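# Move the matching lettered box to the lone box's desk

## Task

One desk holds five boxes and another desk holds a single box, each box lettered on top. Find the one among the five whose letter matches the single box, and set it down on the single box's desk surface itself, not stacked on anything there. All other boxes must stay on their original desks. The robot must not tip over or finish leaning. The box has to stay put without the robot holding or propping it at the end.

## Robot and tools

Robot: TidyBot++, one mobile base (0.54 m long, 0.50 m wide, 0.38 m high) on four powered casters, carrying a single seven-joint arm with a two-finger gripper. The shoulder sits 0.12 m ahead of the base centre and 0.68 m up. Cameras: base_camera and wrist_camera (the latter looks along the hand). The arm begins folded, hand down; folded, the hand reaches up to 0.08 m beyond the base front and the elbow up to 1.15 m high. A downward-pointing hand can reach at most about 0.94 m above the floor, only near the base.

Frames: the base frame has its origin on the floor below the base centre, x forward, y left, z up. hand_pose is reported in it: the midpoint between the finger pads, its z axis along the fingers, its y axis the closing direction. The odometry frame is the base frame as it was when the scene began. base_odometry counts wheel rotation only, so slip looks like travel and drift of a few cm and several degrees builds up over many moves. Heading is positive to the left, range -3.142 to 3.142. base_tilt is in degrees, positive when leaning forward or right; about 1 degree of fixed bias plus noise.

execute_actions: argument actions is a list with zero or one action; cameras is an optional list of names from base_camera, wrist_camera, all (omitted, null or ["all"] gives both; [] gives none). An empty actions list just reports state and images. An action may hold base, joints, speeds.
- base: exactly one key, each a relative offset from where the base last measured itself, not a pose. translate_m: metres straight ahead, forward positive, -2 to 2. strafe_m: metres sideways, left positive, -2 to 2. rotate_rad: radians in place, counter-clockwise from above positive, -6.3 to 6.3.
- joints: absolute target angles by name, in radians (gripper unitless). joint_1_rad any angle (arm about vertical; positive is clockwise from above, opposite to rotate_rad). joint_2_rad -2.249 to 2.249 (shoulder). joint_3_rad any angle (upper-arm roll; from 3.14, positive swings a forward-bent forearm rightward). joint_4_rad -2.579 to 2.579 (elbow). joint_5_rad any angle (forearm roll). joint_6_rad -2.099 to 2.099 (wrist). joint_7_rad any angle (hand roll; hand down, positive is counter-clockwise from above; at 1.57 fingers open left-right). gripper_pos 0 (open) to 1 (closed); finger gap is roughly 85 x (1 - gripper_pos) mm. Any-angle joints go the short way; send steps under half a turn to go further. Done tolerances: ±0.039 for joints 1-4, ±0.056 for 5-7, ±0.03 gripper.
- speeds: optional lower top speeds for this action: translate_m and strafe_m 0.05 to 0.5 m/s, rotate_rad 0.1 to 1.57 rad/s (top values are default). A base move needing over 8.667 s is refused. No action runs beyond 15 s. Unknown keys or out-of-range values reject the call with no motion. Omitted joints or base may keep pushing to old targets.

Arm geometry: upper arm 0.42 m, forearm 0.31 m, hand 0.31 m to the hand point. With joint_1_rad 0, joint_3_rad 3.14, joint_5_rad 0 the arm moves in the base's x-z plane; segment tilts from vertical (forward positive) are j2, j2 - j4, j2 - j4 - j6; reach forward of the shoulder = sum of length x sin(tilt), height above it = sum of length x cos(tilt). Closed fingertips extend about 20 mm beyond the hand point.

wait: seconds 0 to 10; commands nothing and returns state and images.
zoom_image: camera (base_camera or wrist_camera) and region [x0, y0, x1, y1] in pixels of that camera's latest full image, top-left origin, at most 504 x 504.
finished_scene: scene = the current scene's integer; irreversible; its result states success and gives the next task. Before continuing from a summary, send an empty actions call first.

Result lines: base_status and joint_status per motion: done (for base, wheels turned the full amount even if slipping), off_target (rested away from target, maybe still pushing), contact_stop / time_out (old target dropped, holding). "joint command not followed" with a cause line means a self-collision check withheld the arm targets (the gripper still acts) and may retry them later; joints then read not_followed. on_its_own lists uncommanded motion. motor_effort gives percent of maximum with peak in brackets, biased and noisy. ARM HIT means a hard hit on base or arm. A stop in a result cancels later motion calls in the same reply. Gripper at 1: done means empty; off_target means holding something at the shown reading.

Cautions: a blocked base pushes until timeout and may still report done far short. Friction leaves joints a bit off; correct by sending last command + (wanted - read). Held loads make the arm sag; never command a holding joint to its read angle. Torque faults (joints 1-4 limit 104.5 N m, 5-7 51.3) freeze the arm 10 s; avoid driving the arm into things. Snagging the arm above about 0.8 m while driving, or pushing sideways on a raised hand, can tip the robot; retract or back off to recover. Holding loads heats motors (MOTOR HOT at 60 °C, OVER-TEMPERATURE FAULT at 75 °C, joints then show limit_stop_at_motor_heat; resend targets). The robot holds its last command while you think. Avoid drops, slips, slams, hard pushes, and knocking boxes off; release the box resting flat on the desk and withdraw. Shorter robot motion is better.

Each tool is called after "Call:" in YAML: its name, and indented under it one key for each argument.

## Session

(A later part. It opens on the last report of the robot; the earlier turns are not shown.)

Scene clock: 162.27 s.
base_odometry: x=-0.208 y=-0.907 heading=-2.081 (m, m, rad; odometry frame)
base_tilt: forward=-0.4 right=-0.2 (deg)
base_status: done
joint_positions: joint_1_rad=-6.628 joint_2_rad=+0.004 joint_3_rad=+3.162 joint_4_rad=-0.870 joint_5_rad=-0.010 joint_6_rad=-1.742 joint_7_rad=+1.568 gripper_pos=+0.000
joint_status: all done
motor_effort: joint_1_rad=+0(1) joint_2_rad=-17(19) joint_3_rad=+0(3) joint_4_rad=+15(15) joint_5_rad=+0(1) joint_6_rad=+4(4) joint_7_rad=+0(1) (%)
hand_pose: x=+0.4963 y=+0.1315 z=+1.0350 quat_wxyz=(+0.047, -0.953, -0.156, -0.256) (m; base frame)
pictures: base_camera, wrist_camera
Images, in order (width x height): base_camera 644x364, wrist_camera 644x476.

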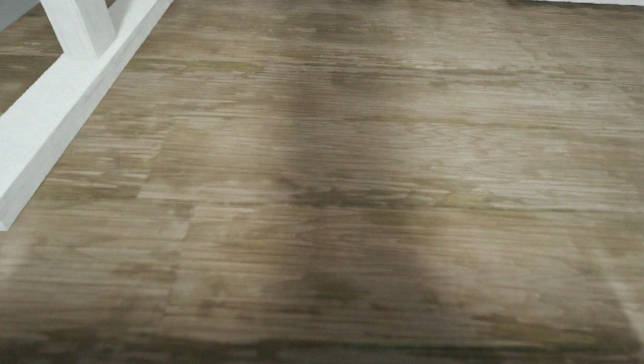

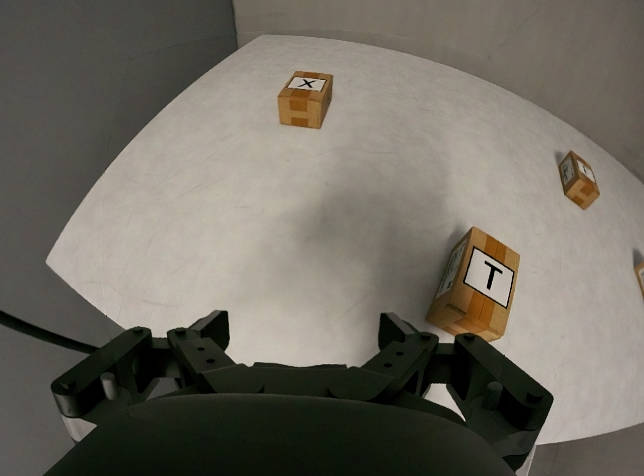

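Call:
execute_actions:
  actions:
    - {"base":{"translate_m":0.12},"joints":{"joint_1_rad":-0.45,"joint_2_rad":0.33,"joint_4_rad":-0.72,"joint_6_rad":-1.5}}

Scene clock: 176.63 s.
base_odometry: x=-0.266 y=-1.012 heading=-2.081 (m, m, rad; odometry frame)
base_tilt: forward=-0.4 right=-0.2 (deg)
base_status: done
joint_positions: joint_1_rad=-6.720 joint_2_rad=+0.332 joint_3_rad=+3.162 joint_4_rad=-0.737 joint_5_rad=-0.010 joint_6_rad=-1.516 joint_7_rad=+1.568 gripper_pos=+0.000
joint_status: all done
motor_effort: joint_1_rad=+0(1) joint_2_rad=-30(36) joint_3_rad=-1(2) joint_4_rad=+17(18) joint_5_rad=+0(1) joint_6_rad=+5(5) joint_7_rad=+0(0) (%)
hand_pose: x=+0.6443 y=+0.2400 z=+0.9662 quat_wxyz=(+0.059, -0.941, -0.200, -0.268) (m; base frame)
pictures: base_camera, wrist_camera
Images, in order (width x height): base_camera 644x364, wrist_camera 644x476.

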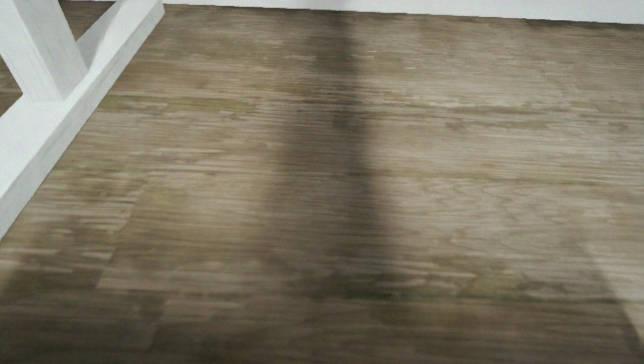

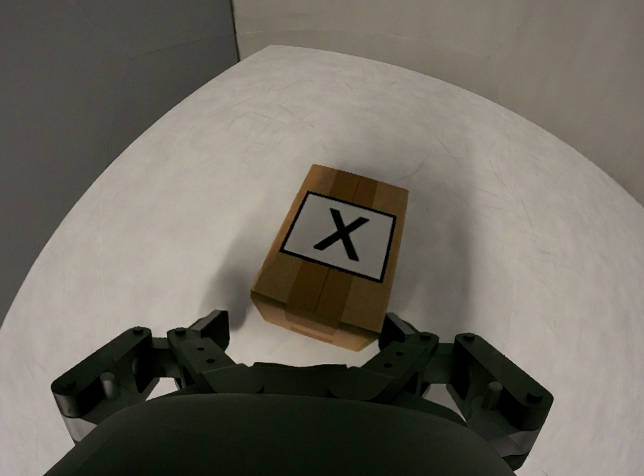

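Call:
execute_actions:
  actions:
    - {"joints":{"joint_2_rad":0.22,"joint_4_rad":-0.86,"joint_6_rad":-1.53,"joint_7_rad":1.28}}
  cameras: ["wrist_camera"]

Scene clock: 193.87 s.
base_odometry: x=-0.266 y=-1.012 heading=-2.081 (m, m, rad; odometry frame)
base_tilt: forward=-0.4 right=-0.2 (deg)
base_status: not commanded
joint_positions: joint_1_rad=-6.720 joint_2_rad=+0.226 joint_3_rad=+3.162 joint_4_rad=-0.838 joint_5_rad=-0.010 joint_6_rad=-1.516 joint_7_rad=+1.307 gripper_pos=+0.000
joint_status: all done
motor_effort: joint_1_rad=+0(0) joint_2_rad=-27(32) joint_3_rad=-1(1) joint_4_rad=+17(17) joint_5_rad=-1(1) joint_6_rad=+5(3) joint_7_rad=+0(0) (%)
hand_pose: x=+0.6060 y=+0.2221 z=+0.9812 quat_wxyz=(+0.095, -0.958, -0.075, -0.261) (m; base frame)
pictures: wrist_camera
Images, in order (width x height): wrist_camera 644x476.

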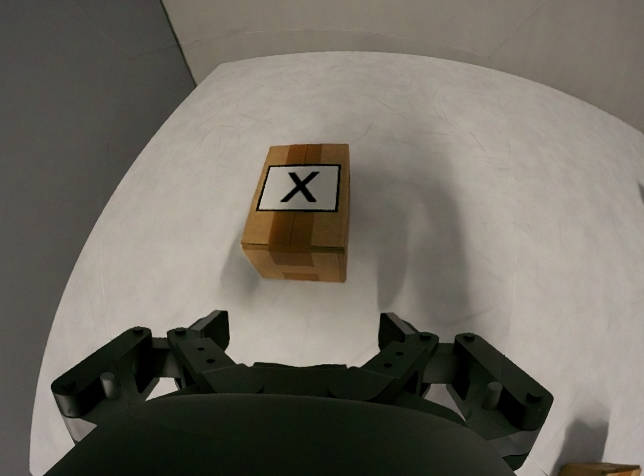

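Call:
execute_actions:
  actions:
    - {"joints":{"joint_1_rad":-0.395,"joint_2_rad":0.485,"joint_4_rad":-0.40,"joint_6_rad":-1.705},"speeds":{}}
  cameras: ["wrist_camera"]

action 0: "speeds" must be an object that gives a speed for at least one key that is commanded beside it, as in {"translate_m": 0.5}; or leave "speeds" out

Call:
execute_actions:
  actions:
    - {"joints":{"joint_1_rad":-0.395,"joint_2_rad":0.485,"joint_4_rad":-0.40,"joint_6_rad":-1.705}}
  cameras: ["wrist_camera"]

Scene clock: 212.07 s.
base_odometry: x=-0.266 y=-1.012 heading=-2.081 (m, m, rad; odometry frame)
base_tilt: forward=-0.4 right=-0.2 (deg)
base_status: not commanded
joint_positions: joint_1_rad=-6.693 joint_2_rad=+0.476 joint_3_rad=+3.162 joint_4_rad=-0.426 joint_5_rad=-0.010 joint_6_rad=-1.678 joint_7_rad=+1.307 gripper_pos=+0.000
joint_status: all done
motor_effort: joint_1_rad=+0(1) joint_2_rad=-34(35) joint_3_rad=-1(1) joint_4_rad=+15(17) joint_5_rad=+0(0) joint_6_rad=+4(6) joint_7_rad=+0(0) (%)
hand_pose: x=+0.6757 y=+0.2377 z=+0.9876 quat_wxyz=(+0.089, -0.959, -0.064, -0.263) (m; base frame)
pictures: wrist_camera
Images, in order (width x height): wrist_camera 644x476.

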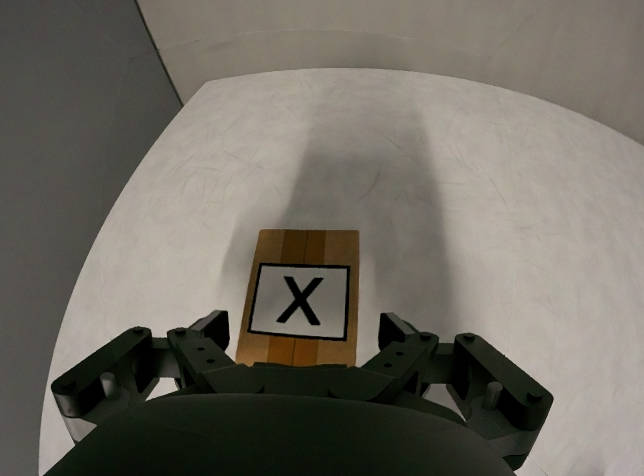

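Call:
execute_actions:
  actions:
    - {"joints":{"joint_2_rad":0.395,"joint_4_rad":-0.71,"joint_6_rad":-1.47}}
  cameras: ["wrist_camera"]

Scene clock: 218.27 s.
base_odometry: x=-0.266 y=-1.012 heading=-2.081 (m, m, rad; odometry frame)
base_tilt: forward=-0.4 right=-0.2 (deg)
base_status: not commanded
joint_positions: joint_1_rad=-6.693 joint_2_rad=+0.389 joint_3_rad=+3.162 joint_4_rad=-0.672 joint_5_rad=-0.010 joint_6_rad=-1.488 joint_7_rad=+1.307 gripper_pos=+0.000
joint_status: all done
motor_effort: joint_1_rad=+0(1) joint_2_rad=-29(34) joint_3_rad=-1(2) joint_4_rad=+14(15) joint_5_rad=+0(1) joint_6_rad=+3(4) joint_7_rad=+0(1) (%)
hand_pose: x=+0.6789 y=+0.2377 z=+0.9661 quat_wxyz=(+0.095, -0.954, -0.063, -0.276) (m; base frame)
pictures: wrist_camera
Images, in order (width x height): wrist_camera 644x476.

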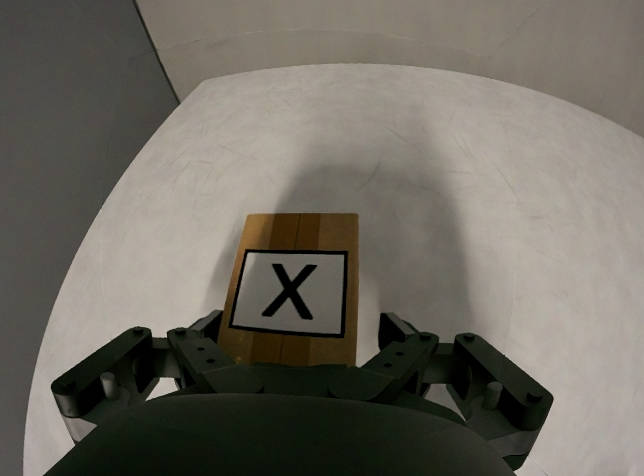

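Call:
execute_actions:
  actions:
    - {"joints":{"joint_1_rad":-0.44}}
  cameras: []

Call:
execute_actions:
  actions:
    - {"joints":{"joint_4_rad":-0.765}}
  cameras: ["wrist_camera"]

Scene clock: 224.97 s.
base_odometry: x=-0.266 y=-1.012 heading=-2.081 (m, m, rad; odometry frame)
base_tilt: forward=-0.4 right=-0.2 (deg)
base_status: not commanded
joint_positions: joint_1_rad=-6.714 joint_2_rad=+0.389 joint_3_rad=+3.162 joint_4_rad=-0.672 joint_5_rad=-0.010 joint_6_rad=-1.488 joint_7_rad=+1.307 gripper_pos=+0.000
joint_status: all done
motor_effort: joint_1_rad=+0(1) joint_2_rad=-29(29) joint_3_rad=-1(2) joint_4_rad=+14(14) joint_5_rad=-1(1) joint_6_rad=+3(3) joint_7_rad=+0(1) (%)
hand_pose: x=+0.6737 y=+0.2496 z=+0.9662 quat_wxyz=(+0.098, -0.954, -0.073, -0.275) (m; base frame)
pictures: none
No camera images: the call's "cameras" was empty. Leave "cameras" out to get every camera's image.

Scene clock: 225.73 s.
base_odometry: x=-0.266 y=-1.012 heading=-2.081 (m, m, rad; odometry frame)
base_tilt: forward=-0.4 right=-0.2 (deg)
base_status: not commanded
joint_positions: joint_1_rad=-6.714 joint_2_rad=+0.369 joint_3_rad=+3.162 joint_4_rad=-0.707 joint_5_rad=-0.010 joint_6_rad=-1.469 joint_7_rad=+1.307 gripper_pos=+0.000
joint_status: joint_4_rad off_target (ended at -0.707, target -0.765)
motor_effort: joint_1_rad=+0(0) joint_2_rad=-24(29) joint_3_rad=-1(1) joint_4_rad=+11(14) joint_5_rad=-1(1) joint_6_rad=+0(2) joint_7_rad=-1(1) (%)
hand_pose: x=+0.6695 y=+0.2476 z=+0.9658 quat_wxyz=(+0.099, -0.953, -0.073, -0.277) (m; base frame)
pictures: wrist_camera
Images, in order (width x height): wrist_camera 644x476.

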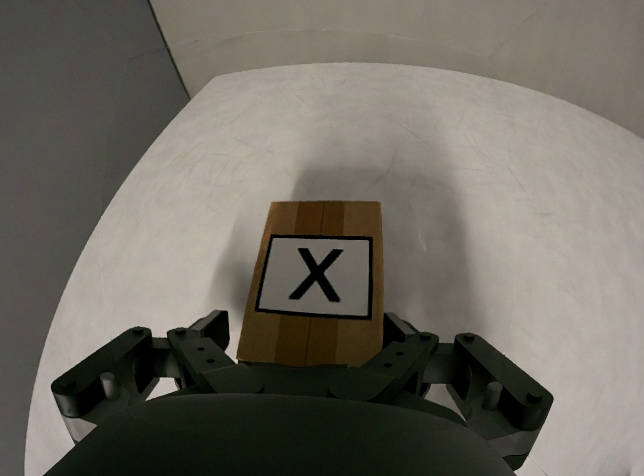

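Call:
execute_actions:
  actions:
    - {"joints":{"joint_4_rad":-0.665}}
  cameras: []

Call:
execute_actions:
  actions:
    - {"joints":{"gripper_pos":1.0}}
  cameras: ["wrist_camera"]

Scene clock: 231.60 s.
base_odometry: x=-0.266 y=-1.012 heading=-2.081 (m, m, rad; odometry frame)
base_tilt: forward=-0.4 right=-0.2 (deg)
base_status: not commanded
joint_positions: joint_1_rad=-6.714 joint_2_rad=+0.383 joint_3_rad=+3.162 joint_4_rad=-0.686 joint_5_rad=-0.010 joint_6_rad=-1.469 joint_7_rad=+1.307 gripper_pos=+0.000
joint_status: all done
motor_effort: joint_1_rad=+0(0) joint_2_rad=-33(33) joint_3_rad=-1(1) joint_4_rad=+16(16) joint_5_rad=+0(1) joint_6_rad=+4(4) joint_7_rad=+0(1) (%)
hand_pose: x=+0.6752 y=+0.2502 z=+0.9667 quat_wxyz=(+0.100, -0.952, -0.073, -0.280) (m; base frame)
pictures: none
No camera images: the call's "cameras" was empty. Leave "cameras" out to get every camera's image.

Scene clock: 232.70 s.
base_odometry: x=-0.266 y=-1.012 heading=-2.081 (m, m, rad; odometry frame)
base_tilt: forward=-0.4 right=-0.2 (deg)
base_status: not commanded
joint_positions: joint_1_rad=-6.714 joint_2_rad=+0.384 joint_3_rad=+3.162 joint_4_rad=-0.673 joint_5_rad=-0.010 joint_6_rad=-1.469 joint_7_rad=+1.307 gripper_pos=+0.306
joint_status: gripper_pos off_target (ended at +0.306, target +1.000)
motor_effort: joint_1_rad=+0(1) joint_2_rad=-33(34) joint_3_rad=-1(2) joint_4_rad=+17(18) joint_5_rad=+0(1) joint_6_rad=+5(5) joint_7_rad=+0(0) (%)
hand_pose: x=+0.6765 y=+0.2508 z=+0.9723 quat_wxyz=(+0.102, -0.950, -0.073, -0.286) (m; base frame)
pictures: wrist_camera
Images, in order (width x height): wrist_camera 644x476.

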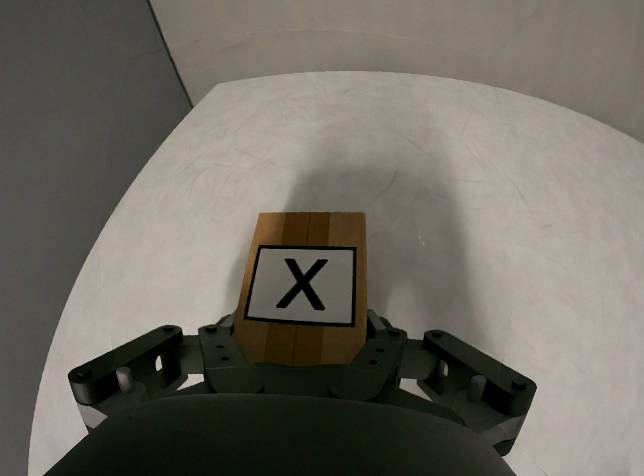

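Call:
execute_actions:
  actions:
    - {"joints":{"joint_2_rad":0.25,"joint_4_rad":-0.6}}
  cameras: ["wrist_camera"]

Call:
execute_actions:
  actions:
    - {"base":{"translate_m":-0.5},"joints":{"joint_2_rad":-0.1,"joint_4_rad":-0.9,"joint_6_rad":-1.6}}

Scene clock: 237.20 s.
base_odometry: x=-0.266 y=-1.012 heading=-2.081 (m, m, rad; odometry frame)
base_tilt: forward=-0.4 right=-0.2 (deg)
base_status: not commanded
joint_positions: joint_1_rad=-6.714 joint_2_rad=+0.249 joint_3_rad=+3.162 joint_4_rad=-0.619 joint_5_rad=-0.010 joint_6_rad=-1.469 joint_7_rad=+1.307 gripper_pos=+0.306
joint_status: all done
motor_effort: joint_1_rad=+0(0) joint_2_rad=-28(38) joint_3_rad=-1(1) joint_4_rad=+16(19) joint_5_rad=+0(0) joint_6_rad=+6(7) joint_7_rad=+0(1) (%)
hand_pose: x=+0.6374 y=+0.2330 z=+1.0766 quat_wxyz=(+0.132, -0.918, -0.070, -0.368) (m; base frame)
pictures: wrist_camera
Images, in order (width x height): wrist_camera 644x476.

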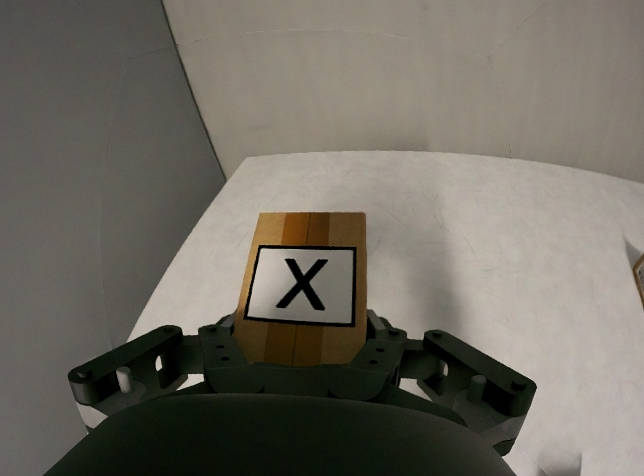

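Scene clock: 239.73 s.
base_odometry: x=-0.022 y=-0.576 heading=-2.081 (m, m, rad; odometry frame)
base_tilt: forward=-0.4 right=-0.2 (deg)
base_status: done
joint_positions: joint_1_rad=-6.715 joint_2_rad=-0.100 joint_3_rad=+3.162 joint_4_rad=-0.880 joint_5_rad=-0.010 joint_6_rad=-1.580 joint_7_rad=+1.307 gripper_pos=+0.306
joint_status: all done
motor_effort: joint_1_rad=+0(1) joint_2_rad=-13(34) joint_3_rad=-1(3) joint_4_rad=+15(18) joint_5_rad=+0(2) joint_6_rad=+6(7) joint_7_rad=-1(0) (%)
hand_pose: x=+0.4829 y=+0.1629 z=+1.1029 quat_wxyz=(+0.131, -0.922, -0.070, -0.357) (m; base frame)
pictures: base_camera, wrist_camera
Images, in order (width x height): base_camera 644x364, wrist_camera 644x476.

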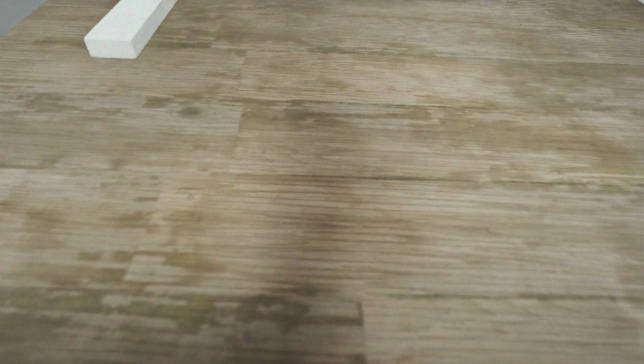

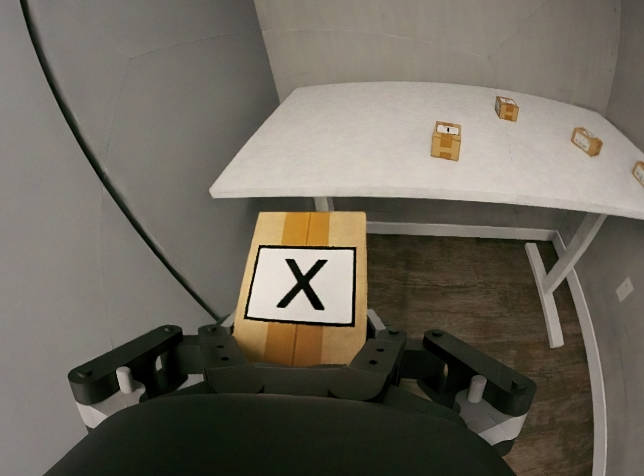

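Call:
execute_actions:
  actions:
    - {"base":{"strafe_m":-0.37},"joints":{"joint_1_rad":-0.04,"joint_2_rad":-0.8,"joint_4_rad":-2.2,"joint_6_rad":-0.8,"joint_7_rad":1.57}}
  cameras: ["base_camera"]

Call:
execute_actions:
  actions:
    - {"base":{"translate_m":-1.62}}
  cameras: ["base_camera"]

Call:
execute_actions:
  actions:
    - {"base":{"rotate_rad":1.57}}

Scene clock: 247.93 s.
base_odometry: x=-0.345 y=-0.395 heading=-2.081 (m, m, rad; odometry frame)
base_tilt: forward=-0.4 right=-0.2 (deg)
base_status: done
joint_positions: joint_1_rad=-6.338 joint_2_rad=-0.782 joint_3_rad=+3.162 joint_4_rad=-2.184 joint_5_rad=-0.010 joint_6_rad=-0.832 joint_7_rad=+1.538 gripper_pos=+0.306
joint_status: all done
motor_effort: joint_1_rad=+0(2) joint_2_rad=+5(15) joint_3_rad=+0(2) joint_4_rad=+21(21) joint_5_rad=-1(0) joint_6_rad=+7(7) joint_7_rad=+0(1) (%)
hand_pose: x=+0.3776 y=+0.0117 z=+0.8418 quat_wxyz=(+0.027, -0.899, +0.001, -0.438) (m; base frame)
pictures: base_camera
Images, in order (width x height): base_camera 644x364.

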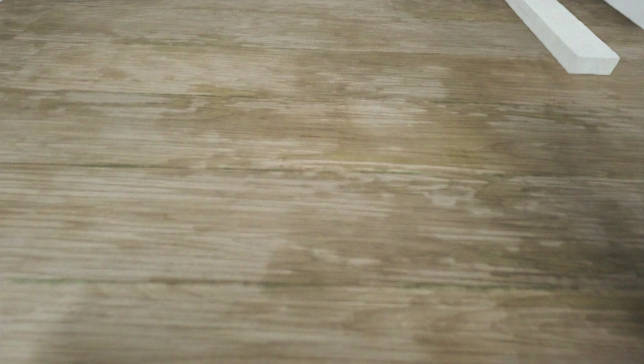

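Scene clock: 252.53 s.
base_odometry: x=+0.446 y=+1.019 heading=-2.081 (m, m, rad; odometry frame)
base_tilt: forward=-0.4 right=-0.2 (deg)
base_status: done
joint_positions: joint_1_rad=-6.338 joint_2_rad=-0.790 joint_3_rad=+3.162 joint_4_rad=-2.184 joint_5_rad=-0.010 joint_6_rad=-0.827 joint_7_rad=+1.538 gripper_pos=+0.306
joint_status: not commanded
motor_effort: joint_1_rad=+0(0) joint_2_rad=+5(7) joint_3_rad=+0(0) joint_4_rad=+21(21) joint_5_rad=+0(1) joint_6_rad=+7(7) joint_7_rad=+0(0) (%)
hand_pose: x=+0.3771 y=+0.0116 z=+0.8448 quat_wxyz=(+0.028, -0.896, +0.001, -0.443) (m; base frame)
pictures: base_camera
Images, in order (width x height): base_camera 644x364.

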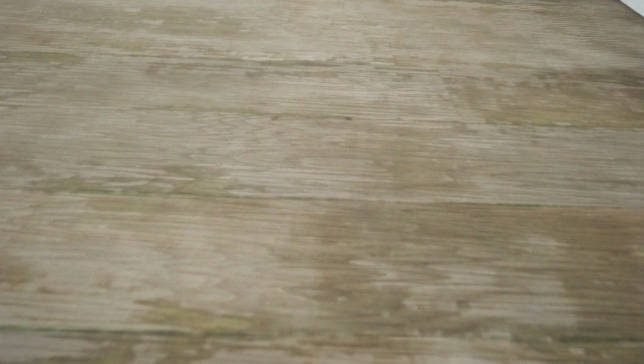

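Scene clock: 254.83 s.
base_odometry: x=+0.446 y=+1.019 heading=-0.512 (m, m, rad; odometry frame)
base_tilt: forward=-0.4 right=-0.2 (deg)
base_status: done
joint_positions: joint_1_rad=-6.335 joint_2_rad=-0.790 joint_3_rad=+3.162 joint_4_rad=-2.184 joint_5_rad=-0.010 joint_6_rad=-0.827 joint_7_rad=+1.538 gripper_pos=+0.306
joint_status: not commanded
motor_effort: joint_1_rad=+0(1) joint_2_rad=+5(6) joint_3_rad=+0(1) joint_4_rad=+20(21) joint_5_rad=+0(1) joint_6_rad=+7(7) joint_7_rad=+0(1) (%)
hand_pose: x=+0.3772 y=+0.0110 z=+0.8448 quat_wxyz=(+0.027, -0.896, +0.003, -0.443) (m; base frame)
pictures: base_camera, wrist_camera
Images, in order (width x height): base_camera 644x364, wrist_camera 644x476.

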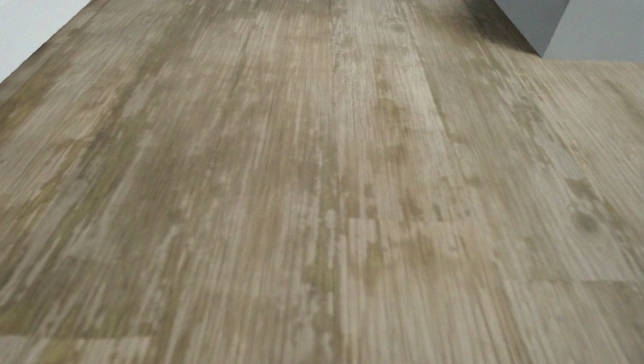

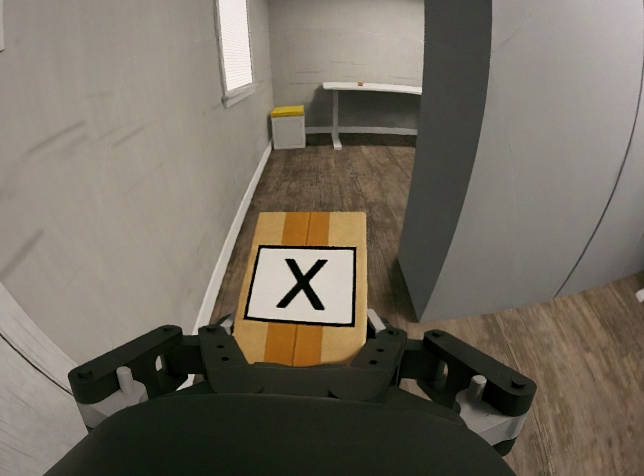

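Call:
execute_actions:
  actions:
    - {"base":{"translate_m":2.0}}
  cameras: ["base_camera"]

Call:
execute_actions:
  actions:
    - {"base":{"translate_m":0.3}}
  cameras: ["base_camera"]

Call:
execute_actions:
  actions:
    - {"base":{"strafe_m":-0.8},"joints":{"joint_2_rad":-0.2,"joint_4_rad":-1.2,"joint_6_rad":-1.45}}

Scene clock: 265.40 s.
base_odometry: x=+2.192 y=+0.042 heading=-0.511 (m, m, rad; odometry frame)
base_tilt: forward=-0.4 right=-0.2 (deg)
base_status: done
joint_positions: joint_1_rad=-6.335 joint_2_rad=-0.792 joint_3_rad=+3.162 joint_4_rad=-2.184 joint_5_rad=-0.010 joint_6_rad=-0.826 joint_7_rad=+1.538 gripper_pos=+0.306
joint_status: not commanded
motor_effort: joint_1_rad=+0(0) joint_2_rad=+5(9) joint_3_rad=-1(0) joint_4_rad=+21(21) joint_5_rad=-1(1) joint_6_rad=+7(7) joint_7_rad=+0(0) (%)
hand_pose: x=+0.3770 y=+0.0110 z=+0.8456 quat_wxyz=(+0.027, -0.895, +0.003, -0.445) (m; base frame)
pictures: base_camera
Images, in order (width x height): base_camera 644x364.

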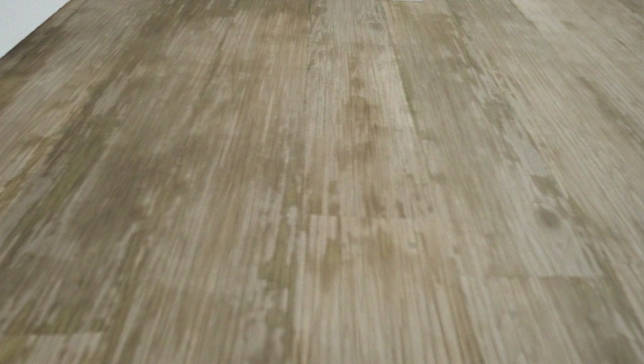

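Scene clock: 267.30 s.
base_odometry: x=+2.454 y=-0.105 heading=-0.510 (m, m, rad; odometry frame)
base_tilt: forward=-0.4 right=-0.2 (deg)
base_status: done
joint_positions: joint_1_rad=-6.335 joint_2_rad=-0.792 joint_3_rad=+3.162 joint_4_rad=-2.184 joint_5_rad=-0.010 joint_6_rad=-0.826 joint_7_rad=+1.538 gripper_pos=+0.306
joint_status: not commanded
motor_effort: joint_1_rad=+0(0) joint_2_rad=+5(8) joint_3_rad=+0(0) joint_4_rad=+20(21) joint_5_rad=-1(1) joint_6_rad=+7(7) joint_7_rad=+0(0) (%)
hand_pose: x=+0.3771 y=+0.0110 z=+0.8456 quat_wxyz=(+0.027, -0.895, +0.003, -0.445) (m; base frame)
pictures: base_camera
Images, in order (width x height): base_camera 644x364.

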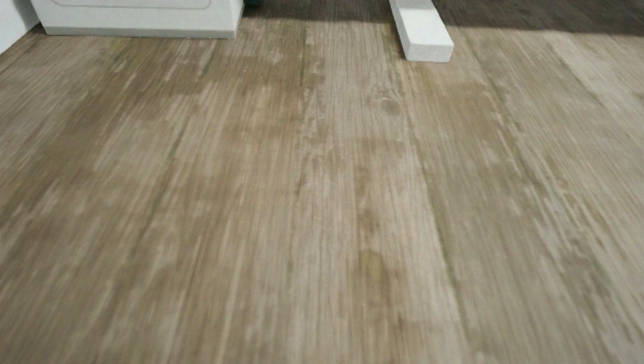

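Scene clock: 270.27 s.
base_odometry: x=+2.063 y=-0.803 heading=-0.510 (m, m, rad; odometry frame)
base_tilt: forward=-0.4 right=-0.2 (deg)
base_status: done
joint_positions: joint_1_rad=-6.333 joint_2_rad=-0.210 joint_3_rad=+3.162 joint_4_rad=-1.228 joint_5_rad=-0.010 joint_6_rad=-1.427 joint_7_rad=+1.538 gripper_pos=+0.306
joint_status: all done
motor_effort: joint_1_rad=+0(1) joint_2_rad=-11(11) joint_3_rad=-1(2) joint_4_rad=+18(22) joint_5_rad=-1(2) joint_6_rad=+5(7) joint_7_rad=+0(0) (%)
hand_pose: x=+0.4986 y=+0.0143 z=+1.0199 quat_wxyz=(+0.018, -0.940, +0.001, -0.341) (m; base frame)
pictures: base_camera, wrist_camera
Images, in order (width x height): base_camera 644x364, wrist_camera 644x476.

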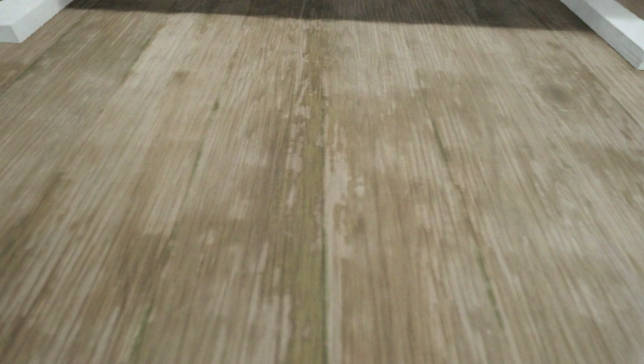

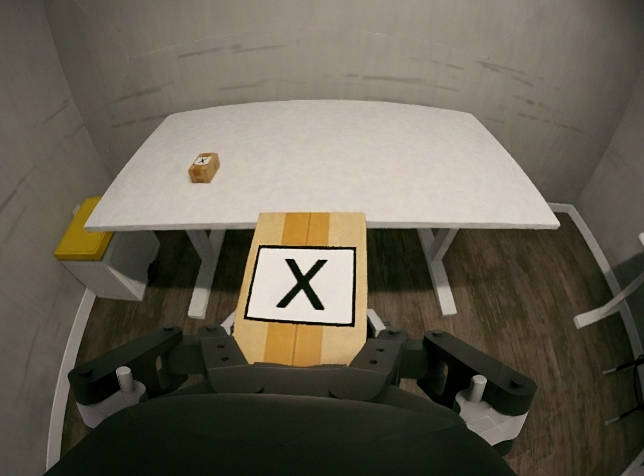

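Call:
execute_actions:
  actions:
    - {"base":{"translate_m":0.45},"joints":{"joint_2_rad":0.0,"joint_4_rad":-1.1,"joint_6_rad":-1.43}}

Scene clock: 281.17 s.
base_odometry: x=+2.456 y=-1.023 heading=-0.511 (m, m, rad; odometry frame)
base_tilt: forward=-0.4 right=-0.2 (deg)
base_status: done
joint_positions: joint_1_rad=-6.333 joint_2_rad=+0.003 joint_3_rad=+3.162 joint_4_rad=-1.128 joint_5_rad=-0.010 joint_6_rad=-1.428 joint_7_rad=+1.538 gripper_pos=+0.306
joint_status: all done
motor_effort: joint_1_rad=+0(0) joint_2_rad=-21(23) joint_3_rad=-1(0) joint_4_rad=+18(19) joint_5_rad=+0(0) joint_6_rad=+5(7) joint_7_rad=+0(1) (%)
hand_pose: x=+0.5759 y=+0.0178 z=+0.9762 quat_wxyz=(+0.014, -0.958, +0.001, -0.287) (m; base frame)
pictures: base_camera, wrist_camera
Images, in order (width x height): base_camera 644x364, wrist_camera 644x476.

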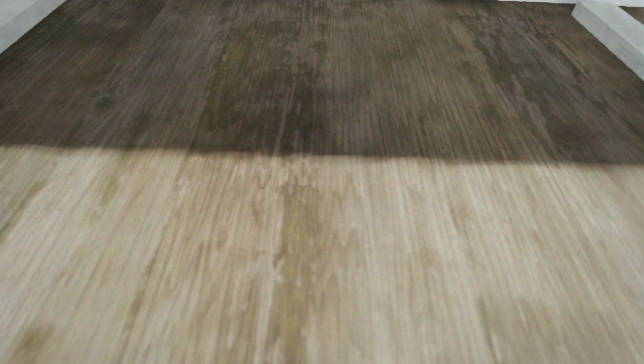

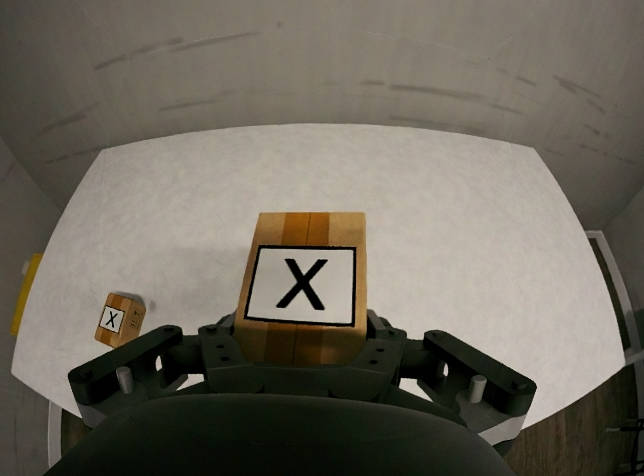

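Call:
execute_actions:
  actions:
    - {"joints":{"joint_2_rad":0.12,"joint_4_rad":-1.25,"joint_6_rad":-1.17}}
  cameras: ["wrist_camera"]

Scene clock: 285.83 s.
base_odometry: x=+2.456 y=-1.023 heading=-0.511 (m, m, rad; odometry frame)
base_tilt: forward=-0.4 right=-0.2 (deg)
base_status: not commanded
joint_positions: joint_1_rad=-6.333 joint_2_rad=+0.131 joint_3_rad=+3.162 joint_4_rad=-1.240 joint_5_rad=-0.010 joint_6_rad=-1.196 joint_7_rad=+1.538 gripper_pos=+0.306
joint_status: all done
motor_effort: joint_1_rad=+0(0) joint_2_rad=-26(31) joint_3_rad=-1(1) joint_4_rad=+19(21) joint_5_rad=-1(1) joint_6_rad=+5(5) joint_7_rad=+0(0) (%)
hand_pose: x=+0.6510 y=+0.0205 z=+0.9002 quat_wxyz=(+0.013, -0.959, +0.002, -0.283) (m; base frame)
pictures: wrist_camera
Images, in order (width x height): wrist_camera 644x476.

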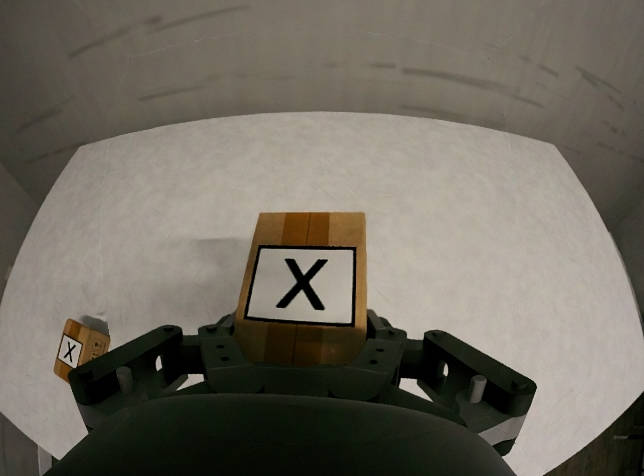

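Call:
execute_actions:
  actions:
    - {"joints":{"joint_4_rad":-1.45,"joint_6_rad":-0.97}}
  cameras: ["wrist_camera"]

Scene clock: 291.90 s.
base_odometry: x=+2.456 y=-1.023 heading=-0.511 (m, m, rad; odometry frame)
base_tilt: forward=-0.4 right=-0.2 (deg)
base_status: not commanded
joint_positions: joint_1_rad=-6.333 joint_2_rad=+0.131 joint_3_rad=+3.162 joint_4_rad=-1.436 joint_5_rad=-0.010 joint_6_rad=-0.999 joint_7_rad=+1.538 gripper_pos=+0.306
joint_status: all done
motor_effort: joint_1_rad=+0(0) joint_2_rad=-27(28) joint_3_rad=-1(1) joint_4_rad=+19(20) joint_5_rad=-1(0) joint_6_rad=+5(5) joint_7_rad=+0(1) (%)
hand_pose: x=+0.6576 y=+0.0203 z=+0.8394 quat_wxyz=(+0.012, -0.959, +0.003, -0.284) (m; base frame)
pictures: wrist_camera
Images, in order (width x height): wrist_camera 644x476.

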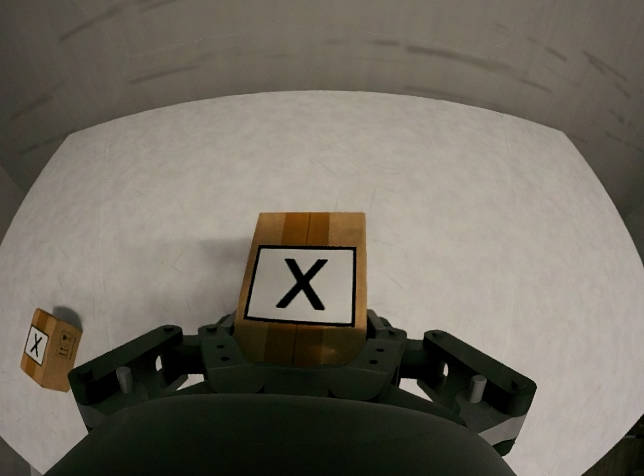

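Call:
execute_actions:
  actions:
    - {"joints":{"joint_4_rad":-1.55,"joint_6_rad":-0.87}}
  cameras: ["wrist_camera"]

Scene clock: 296.40 s.
base_odometry: x=+2.456 y=-1.023 heading=-0.511 (m, m, rad; odometry frame)
base_tilt: forward=-0.4 right=-0.2 (deg)
base_status: not commanded
joint_positions: joint_1_rad=-6.333 joint_2_rad=+0.131 joint_3_rad=+3.162 joint_4_rad=-1.537 joint_5_rad=-0.010 joint_6_rad=-0.900 joint_7_rad=+1.538 gripper_pos=+0.306
joint_status: all done
motor_effort: joint_1_rad=+0(0) joint_2_rad=-26(27) joint_3_rad=-1(1) joint_4_rad=+19(21) joint_5_rad=+0(0) joint_6_rad=+4(5) joint_7_rad=+0(1) (%)
hand_pose: x=+0.6555 y=+0.0200 z=+0.8072 quat_wxyz=(+0.012, -0.959, +0.003, -0.283) (m; base frame)
pictures: wrist_camera
Images, in order (width x height): wrist_camera 644x476.

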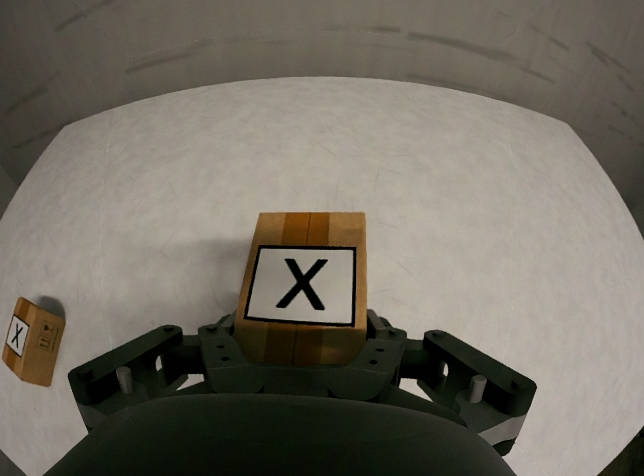

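Call:
execute_actions:
  actions:
    - {"joints":{"joint_4_rad":-1.63,"joint_6_rad":-0.79}}
  cameras: ["wrist_camera"]

Scene clock: 299.23 s.
base_odometry: x=+2.456 y=-1.023 heading=-0.511 (m, m, rad; odometry frame)
base_tilt: forward=-0.4 right=-0.2 (deg)
base_status: not commanded
joint_positions: joint_1_rad=-6.333 joint_2_rad=+0.131 joint_3_rad=+3.162 joint_4_rad=-1.617 joint_5_rad=-0.010 joint_6_rad=-0.820 joint_7_rad=+1.538 gripper_pos=+0.306
joint_status: all done
motor_effort: joint_1_rad=+0(0) joint_2_rad=-26(27) joint_3_rad=-1(1) joint_4_rad=+19(19) joint_5_rad=+0(0) joint_6_rad=+4(5) joint_7_rad=+0(0) (%)
hand_pose: x=+0.6522 y=+0.0196 z=+0.7824 quat_wxyz=(+0.012, -0.959, +0.004, -0.283) (m; base frame)
pictures: wrist_camera
Images, in order (width x height): wrist_camera 644x476.

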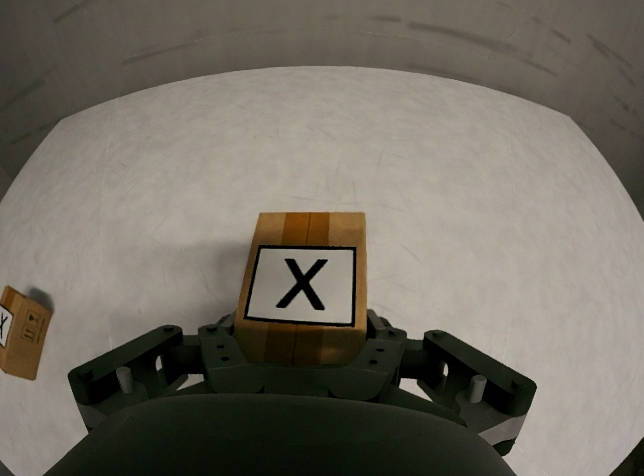

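Call:
execute_actions:
  actions:
    - {"joints":{"joint_4_rad":-1.70,"joint_6_rad":-0.72}}
  cameras: ["wrist_camera"]

Scene clock: 301.83 s.
base_odometry: x=+2.456 y=-1.023 heading=-0.511 (m, m, rad; odometry frame)
base_tilt: forward=-0.4 right=-0.2 (deg)
base_status: not commanded
joint_positions: joint_1_rad=-6.333 joint_2_rad=+0.131 joint_3_rad=+3.162 joint_4_rad=-1.687 joint_5_rad=-0.010 joint_6_rad=-0.750 joint_7_rad=+1.538 gripper_pos=+0.306
joint_status: all done
motor_effort: joint_1_rad=+0(0) joint_2_rad=-26(27) joint_3_rad=-1(1) joint_4_rad=+19(20) joint_5_rad=+0(0) joint_6_rad=+4(5) joint_7_rad=+0(1) (%)
hand_pose: x=+0.6477 y=+0.0193 z=+0.7610 quat_wxyz=(+0.012, -0.959, +0.004, -0.283) (m; base frame)
pictures: wrist_camera
Images, in order (width x height): wrist_camera 644x476.

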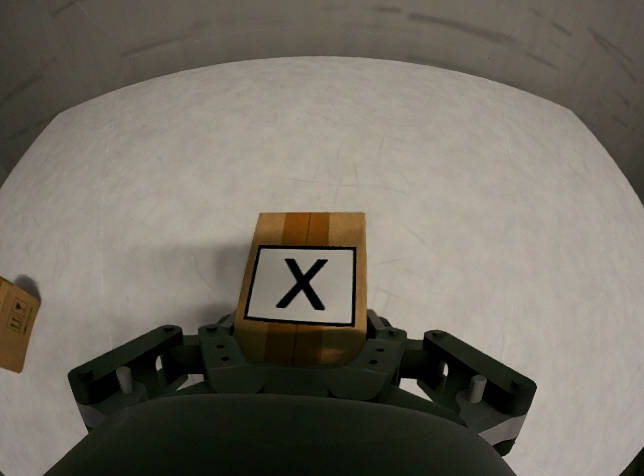

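Call:
execute_actions:
  actions:
    - {"joints":{"joint_4_rad":-1.77,"joint_6_rad":-0.65}}
  cameras: ["wrist_camera"]

Scene clock: 304.30 s.
base_odometry: x=+2.456 y=-1.023 heading=-0.511 (m, m, rad; odometry frame)
base_tilt: forward=-0.4 right=-0.2 (deg)
base_status: not commanded
joint_positions: joint_1_rad=-6.333 joint_2_rad=+0.129 joint_3_rad=+3.162 joint_4_rad=-1.751 joint_5_rad=-0.010 joint_6_rad=-0.675 joint_7_rad=+1.538 gripper_pos=+0.306
joint_status: all done
motor_effort: joint_1_rad=+0(0) joint_2_rad=-24(26) joint_3_rad=-1(1) joint_4_rad=+18(19) joint_5_rad=+0(0) joint_6_rad=+4(5) joint_7_rad=+0(0) (%)
hand_pose: x=+0.6446 y=+0.0190 z=+0.7437 quat_wxyz=(+0.012, -0.957, +0.004, -0.288) (m; base frame)
pictures: wrist_camera
Images, in order (width x height): wrist_camera 644x476.

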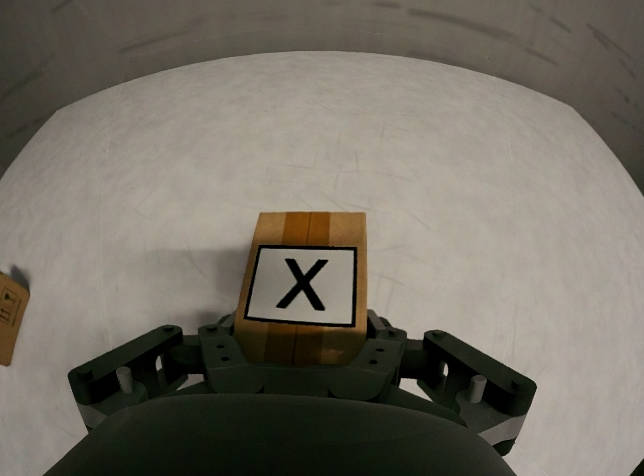

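Contact with the desktop is starting (elbow and shoulder effort eased). Releasing the box.

Call:
execute_actions:
  actions:
    - {"joints":{"gripper_pos":0.0}}
  cameras: ["wrist_camera"]

Call:
execute_actions:
  actions:
    - {"joints":{"joint_2_rad":0.0,"joint_4_rad":-1.6,"joint_6_rad":-0.8}}
  cameras: ["wrist_camera"]

Call:
execute_actions:
  actions:
    - {"base":{"translate_m":-0.25},"joints":{"joint_2_rad":-0.2,"joint_4_rad":-1.3,"joint_6_rad":-1.3}}

Scene clock: 308.27 s.
base_odometry: x=+2.456 y=-1.023 heading=-0.511 (m, m, rad; odometry frame)
base_tilt: forward=-0.4 right=-0.2 (deg)
base_status: not commanded
joint_positions: joint_1_rad=-6.333 joint_2_rad=+0.129 joint_3_rad=+3.162 joint_4_rad=-1.751 joint_5_rad=-0.010 joint_6_rad=-0.675 joint_7_rad=+1.538 gripper_pos=+0.000
joint_status: all done
motor_effort: joint_1_rad=+1(1) joint_2_rad=-25(25) joint_3_rad=+0(1) joint_4_rad=+18(19) joint_5_rad=-1(1) joint_6_rad=+4(5) joint_7_rad=+0(0) (%)
hand_pose: x=+0.6446 y=+0.0190 z=+0.7437 quat_wxyz=(+0.012, -0.957, +0.004, -0.288) (m; base frame)
pictures: wrist_camera
Images, in order (width x height): wrist_camera 644x476.

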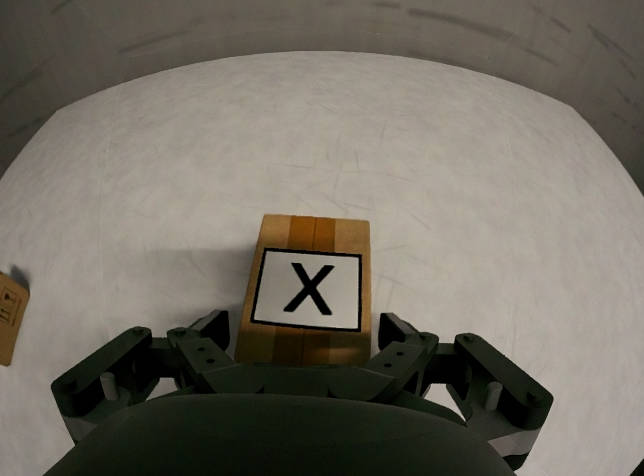

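Scene clock: 309.40 s.
base_odometry: x=+2.456 y=-1.023 heading=-0.511 (m, m, rad; odometry frame)
base_tilt: forward=-0.4 right=-0.2 (deg)
base_status: not commanded
joint_positions: joint_1_rad=-6.333 joint_2_rad=-0.002 joint_3_rad=+3.162 joint_4_rad=-1.613 joint_5_rad=-0.010 joint_6_rad=-0.773 joint_7_rad=+1.538 gripper_pos=+0.000
joint_status: all done
motor_effort: joint_1_rad=+0(0) joint_2_rad=-21(27) joint_3_rad=+0(1) joint_4_rad=+19(19) joint_5_rad=+0(1) joint_6_rad=+5(6) joint_7_rad=+0(1) (%)
hand_pose: x=+0.6461 y=+0.0190 z=+0.8637 quat_wxyz=(+0.016, -0.929, +0.004, -0.369) (m; base frame)
pictures: wrist_camera
Images, in order (width x height): wrist_camera 644x476.

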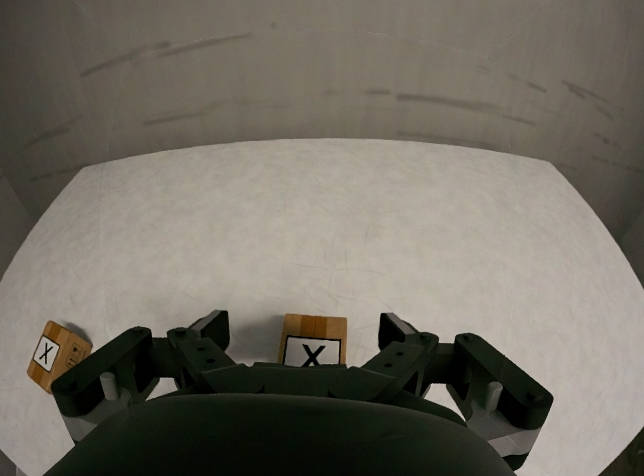

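Scene clock: 311.37 s.
base_odometry: x=+2.238 y=-0.901 heading=-0.510 (m, m, rad; odometry frame)
base_tilt: forward=-0.4 right=-0.2 (deg)
base_status: done
joint_positions: joint_1_rad=-6.332 joint_2_rad=-0.213 joint_3_rad=+3.162 joint_4_rad=-1.316 joint_5_rad=-0.010 joint_6_rad=-1.279 joint_7_rad=+1.538 gripper_pos=+0.000
joint_status: all done
motor_effort: joint_1_rad=+0(3) joint_2_rad=-12(26) joint_3_rad=-1(3) joint_4_rad=+18(20) joint_5_rad=+0(1) joint_6_rad=+5(6) joint_7_rad=+0(1) (%)
hand_pose: x=+0.5250 y=+0.0146 z=+1.0090 quat_wxyz=(+0.018, -0.929, +0.002, -0.370) (m; base frame)
pictures: base_camera, wrist_camera
Images, in order (width x height): base_camera 644x364, wrist_camera 644x476.

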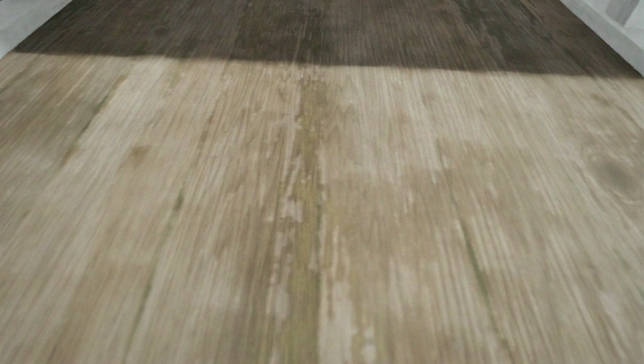

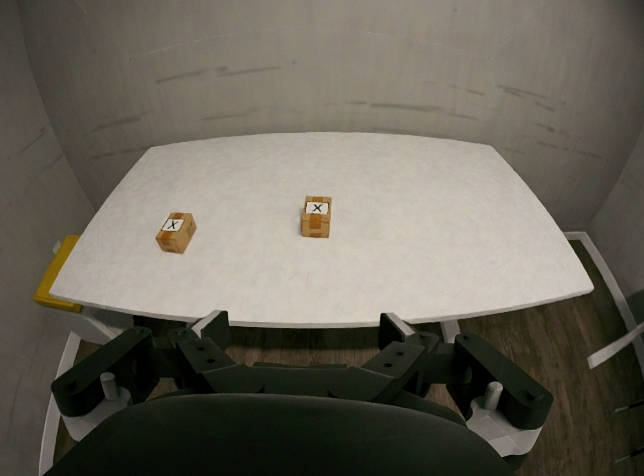

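Call:
finished_scene:
  scene: 1

The scene is finished: the task was done.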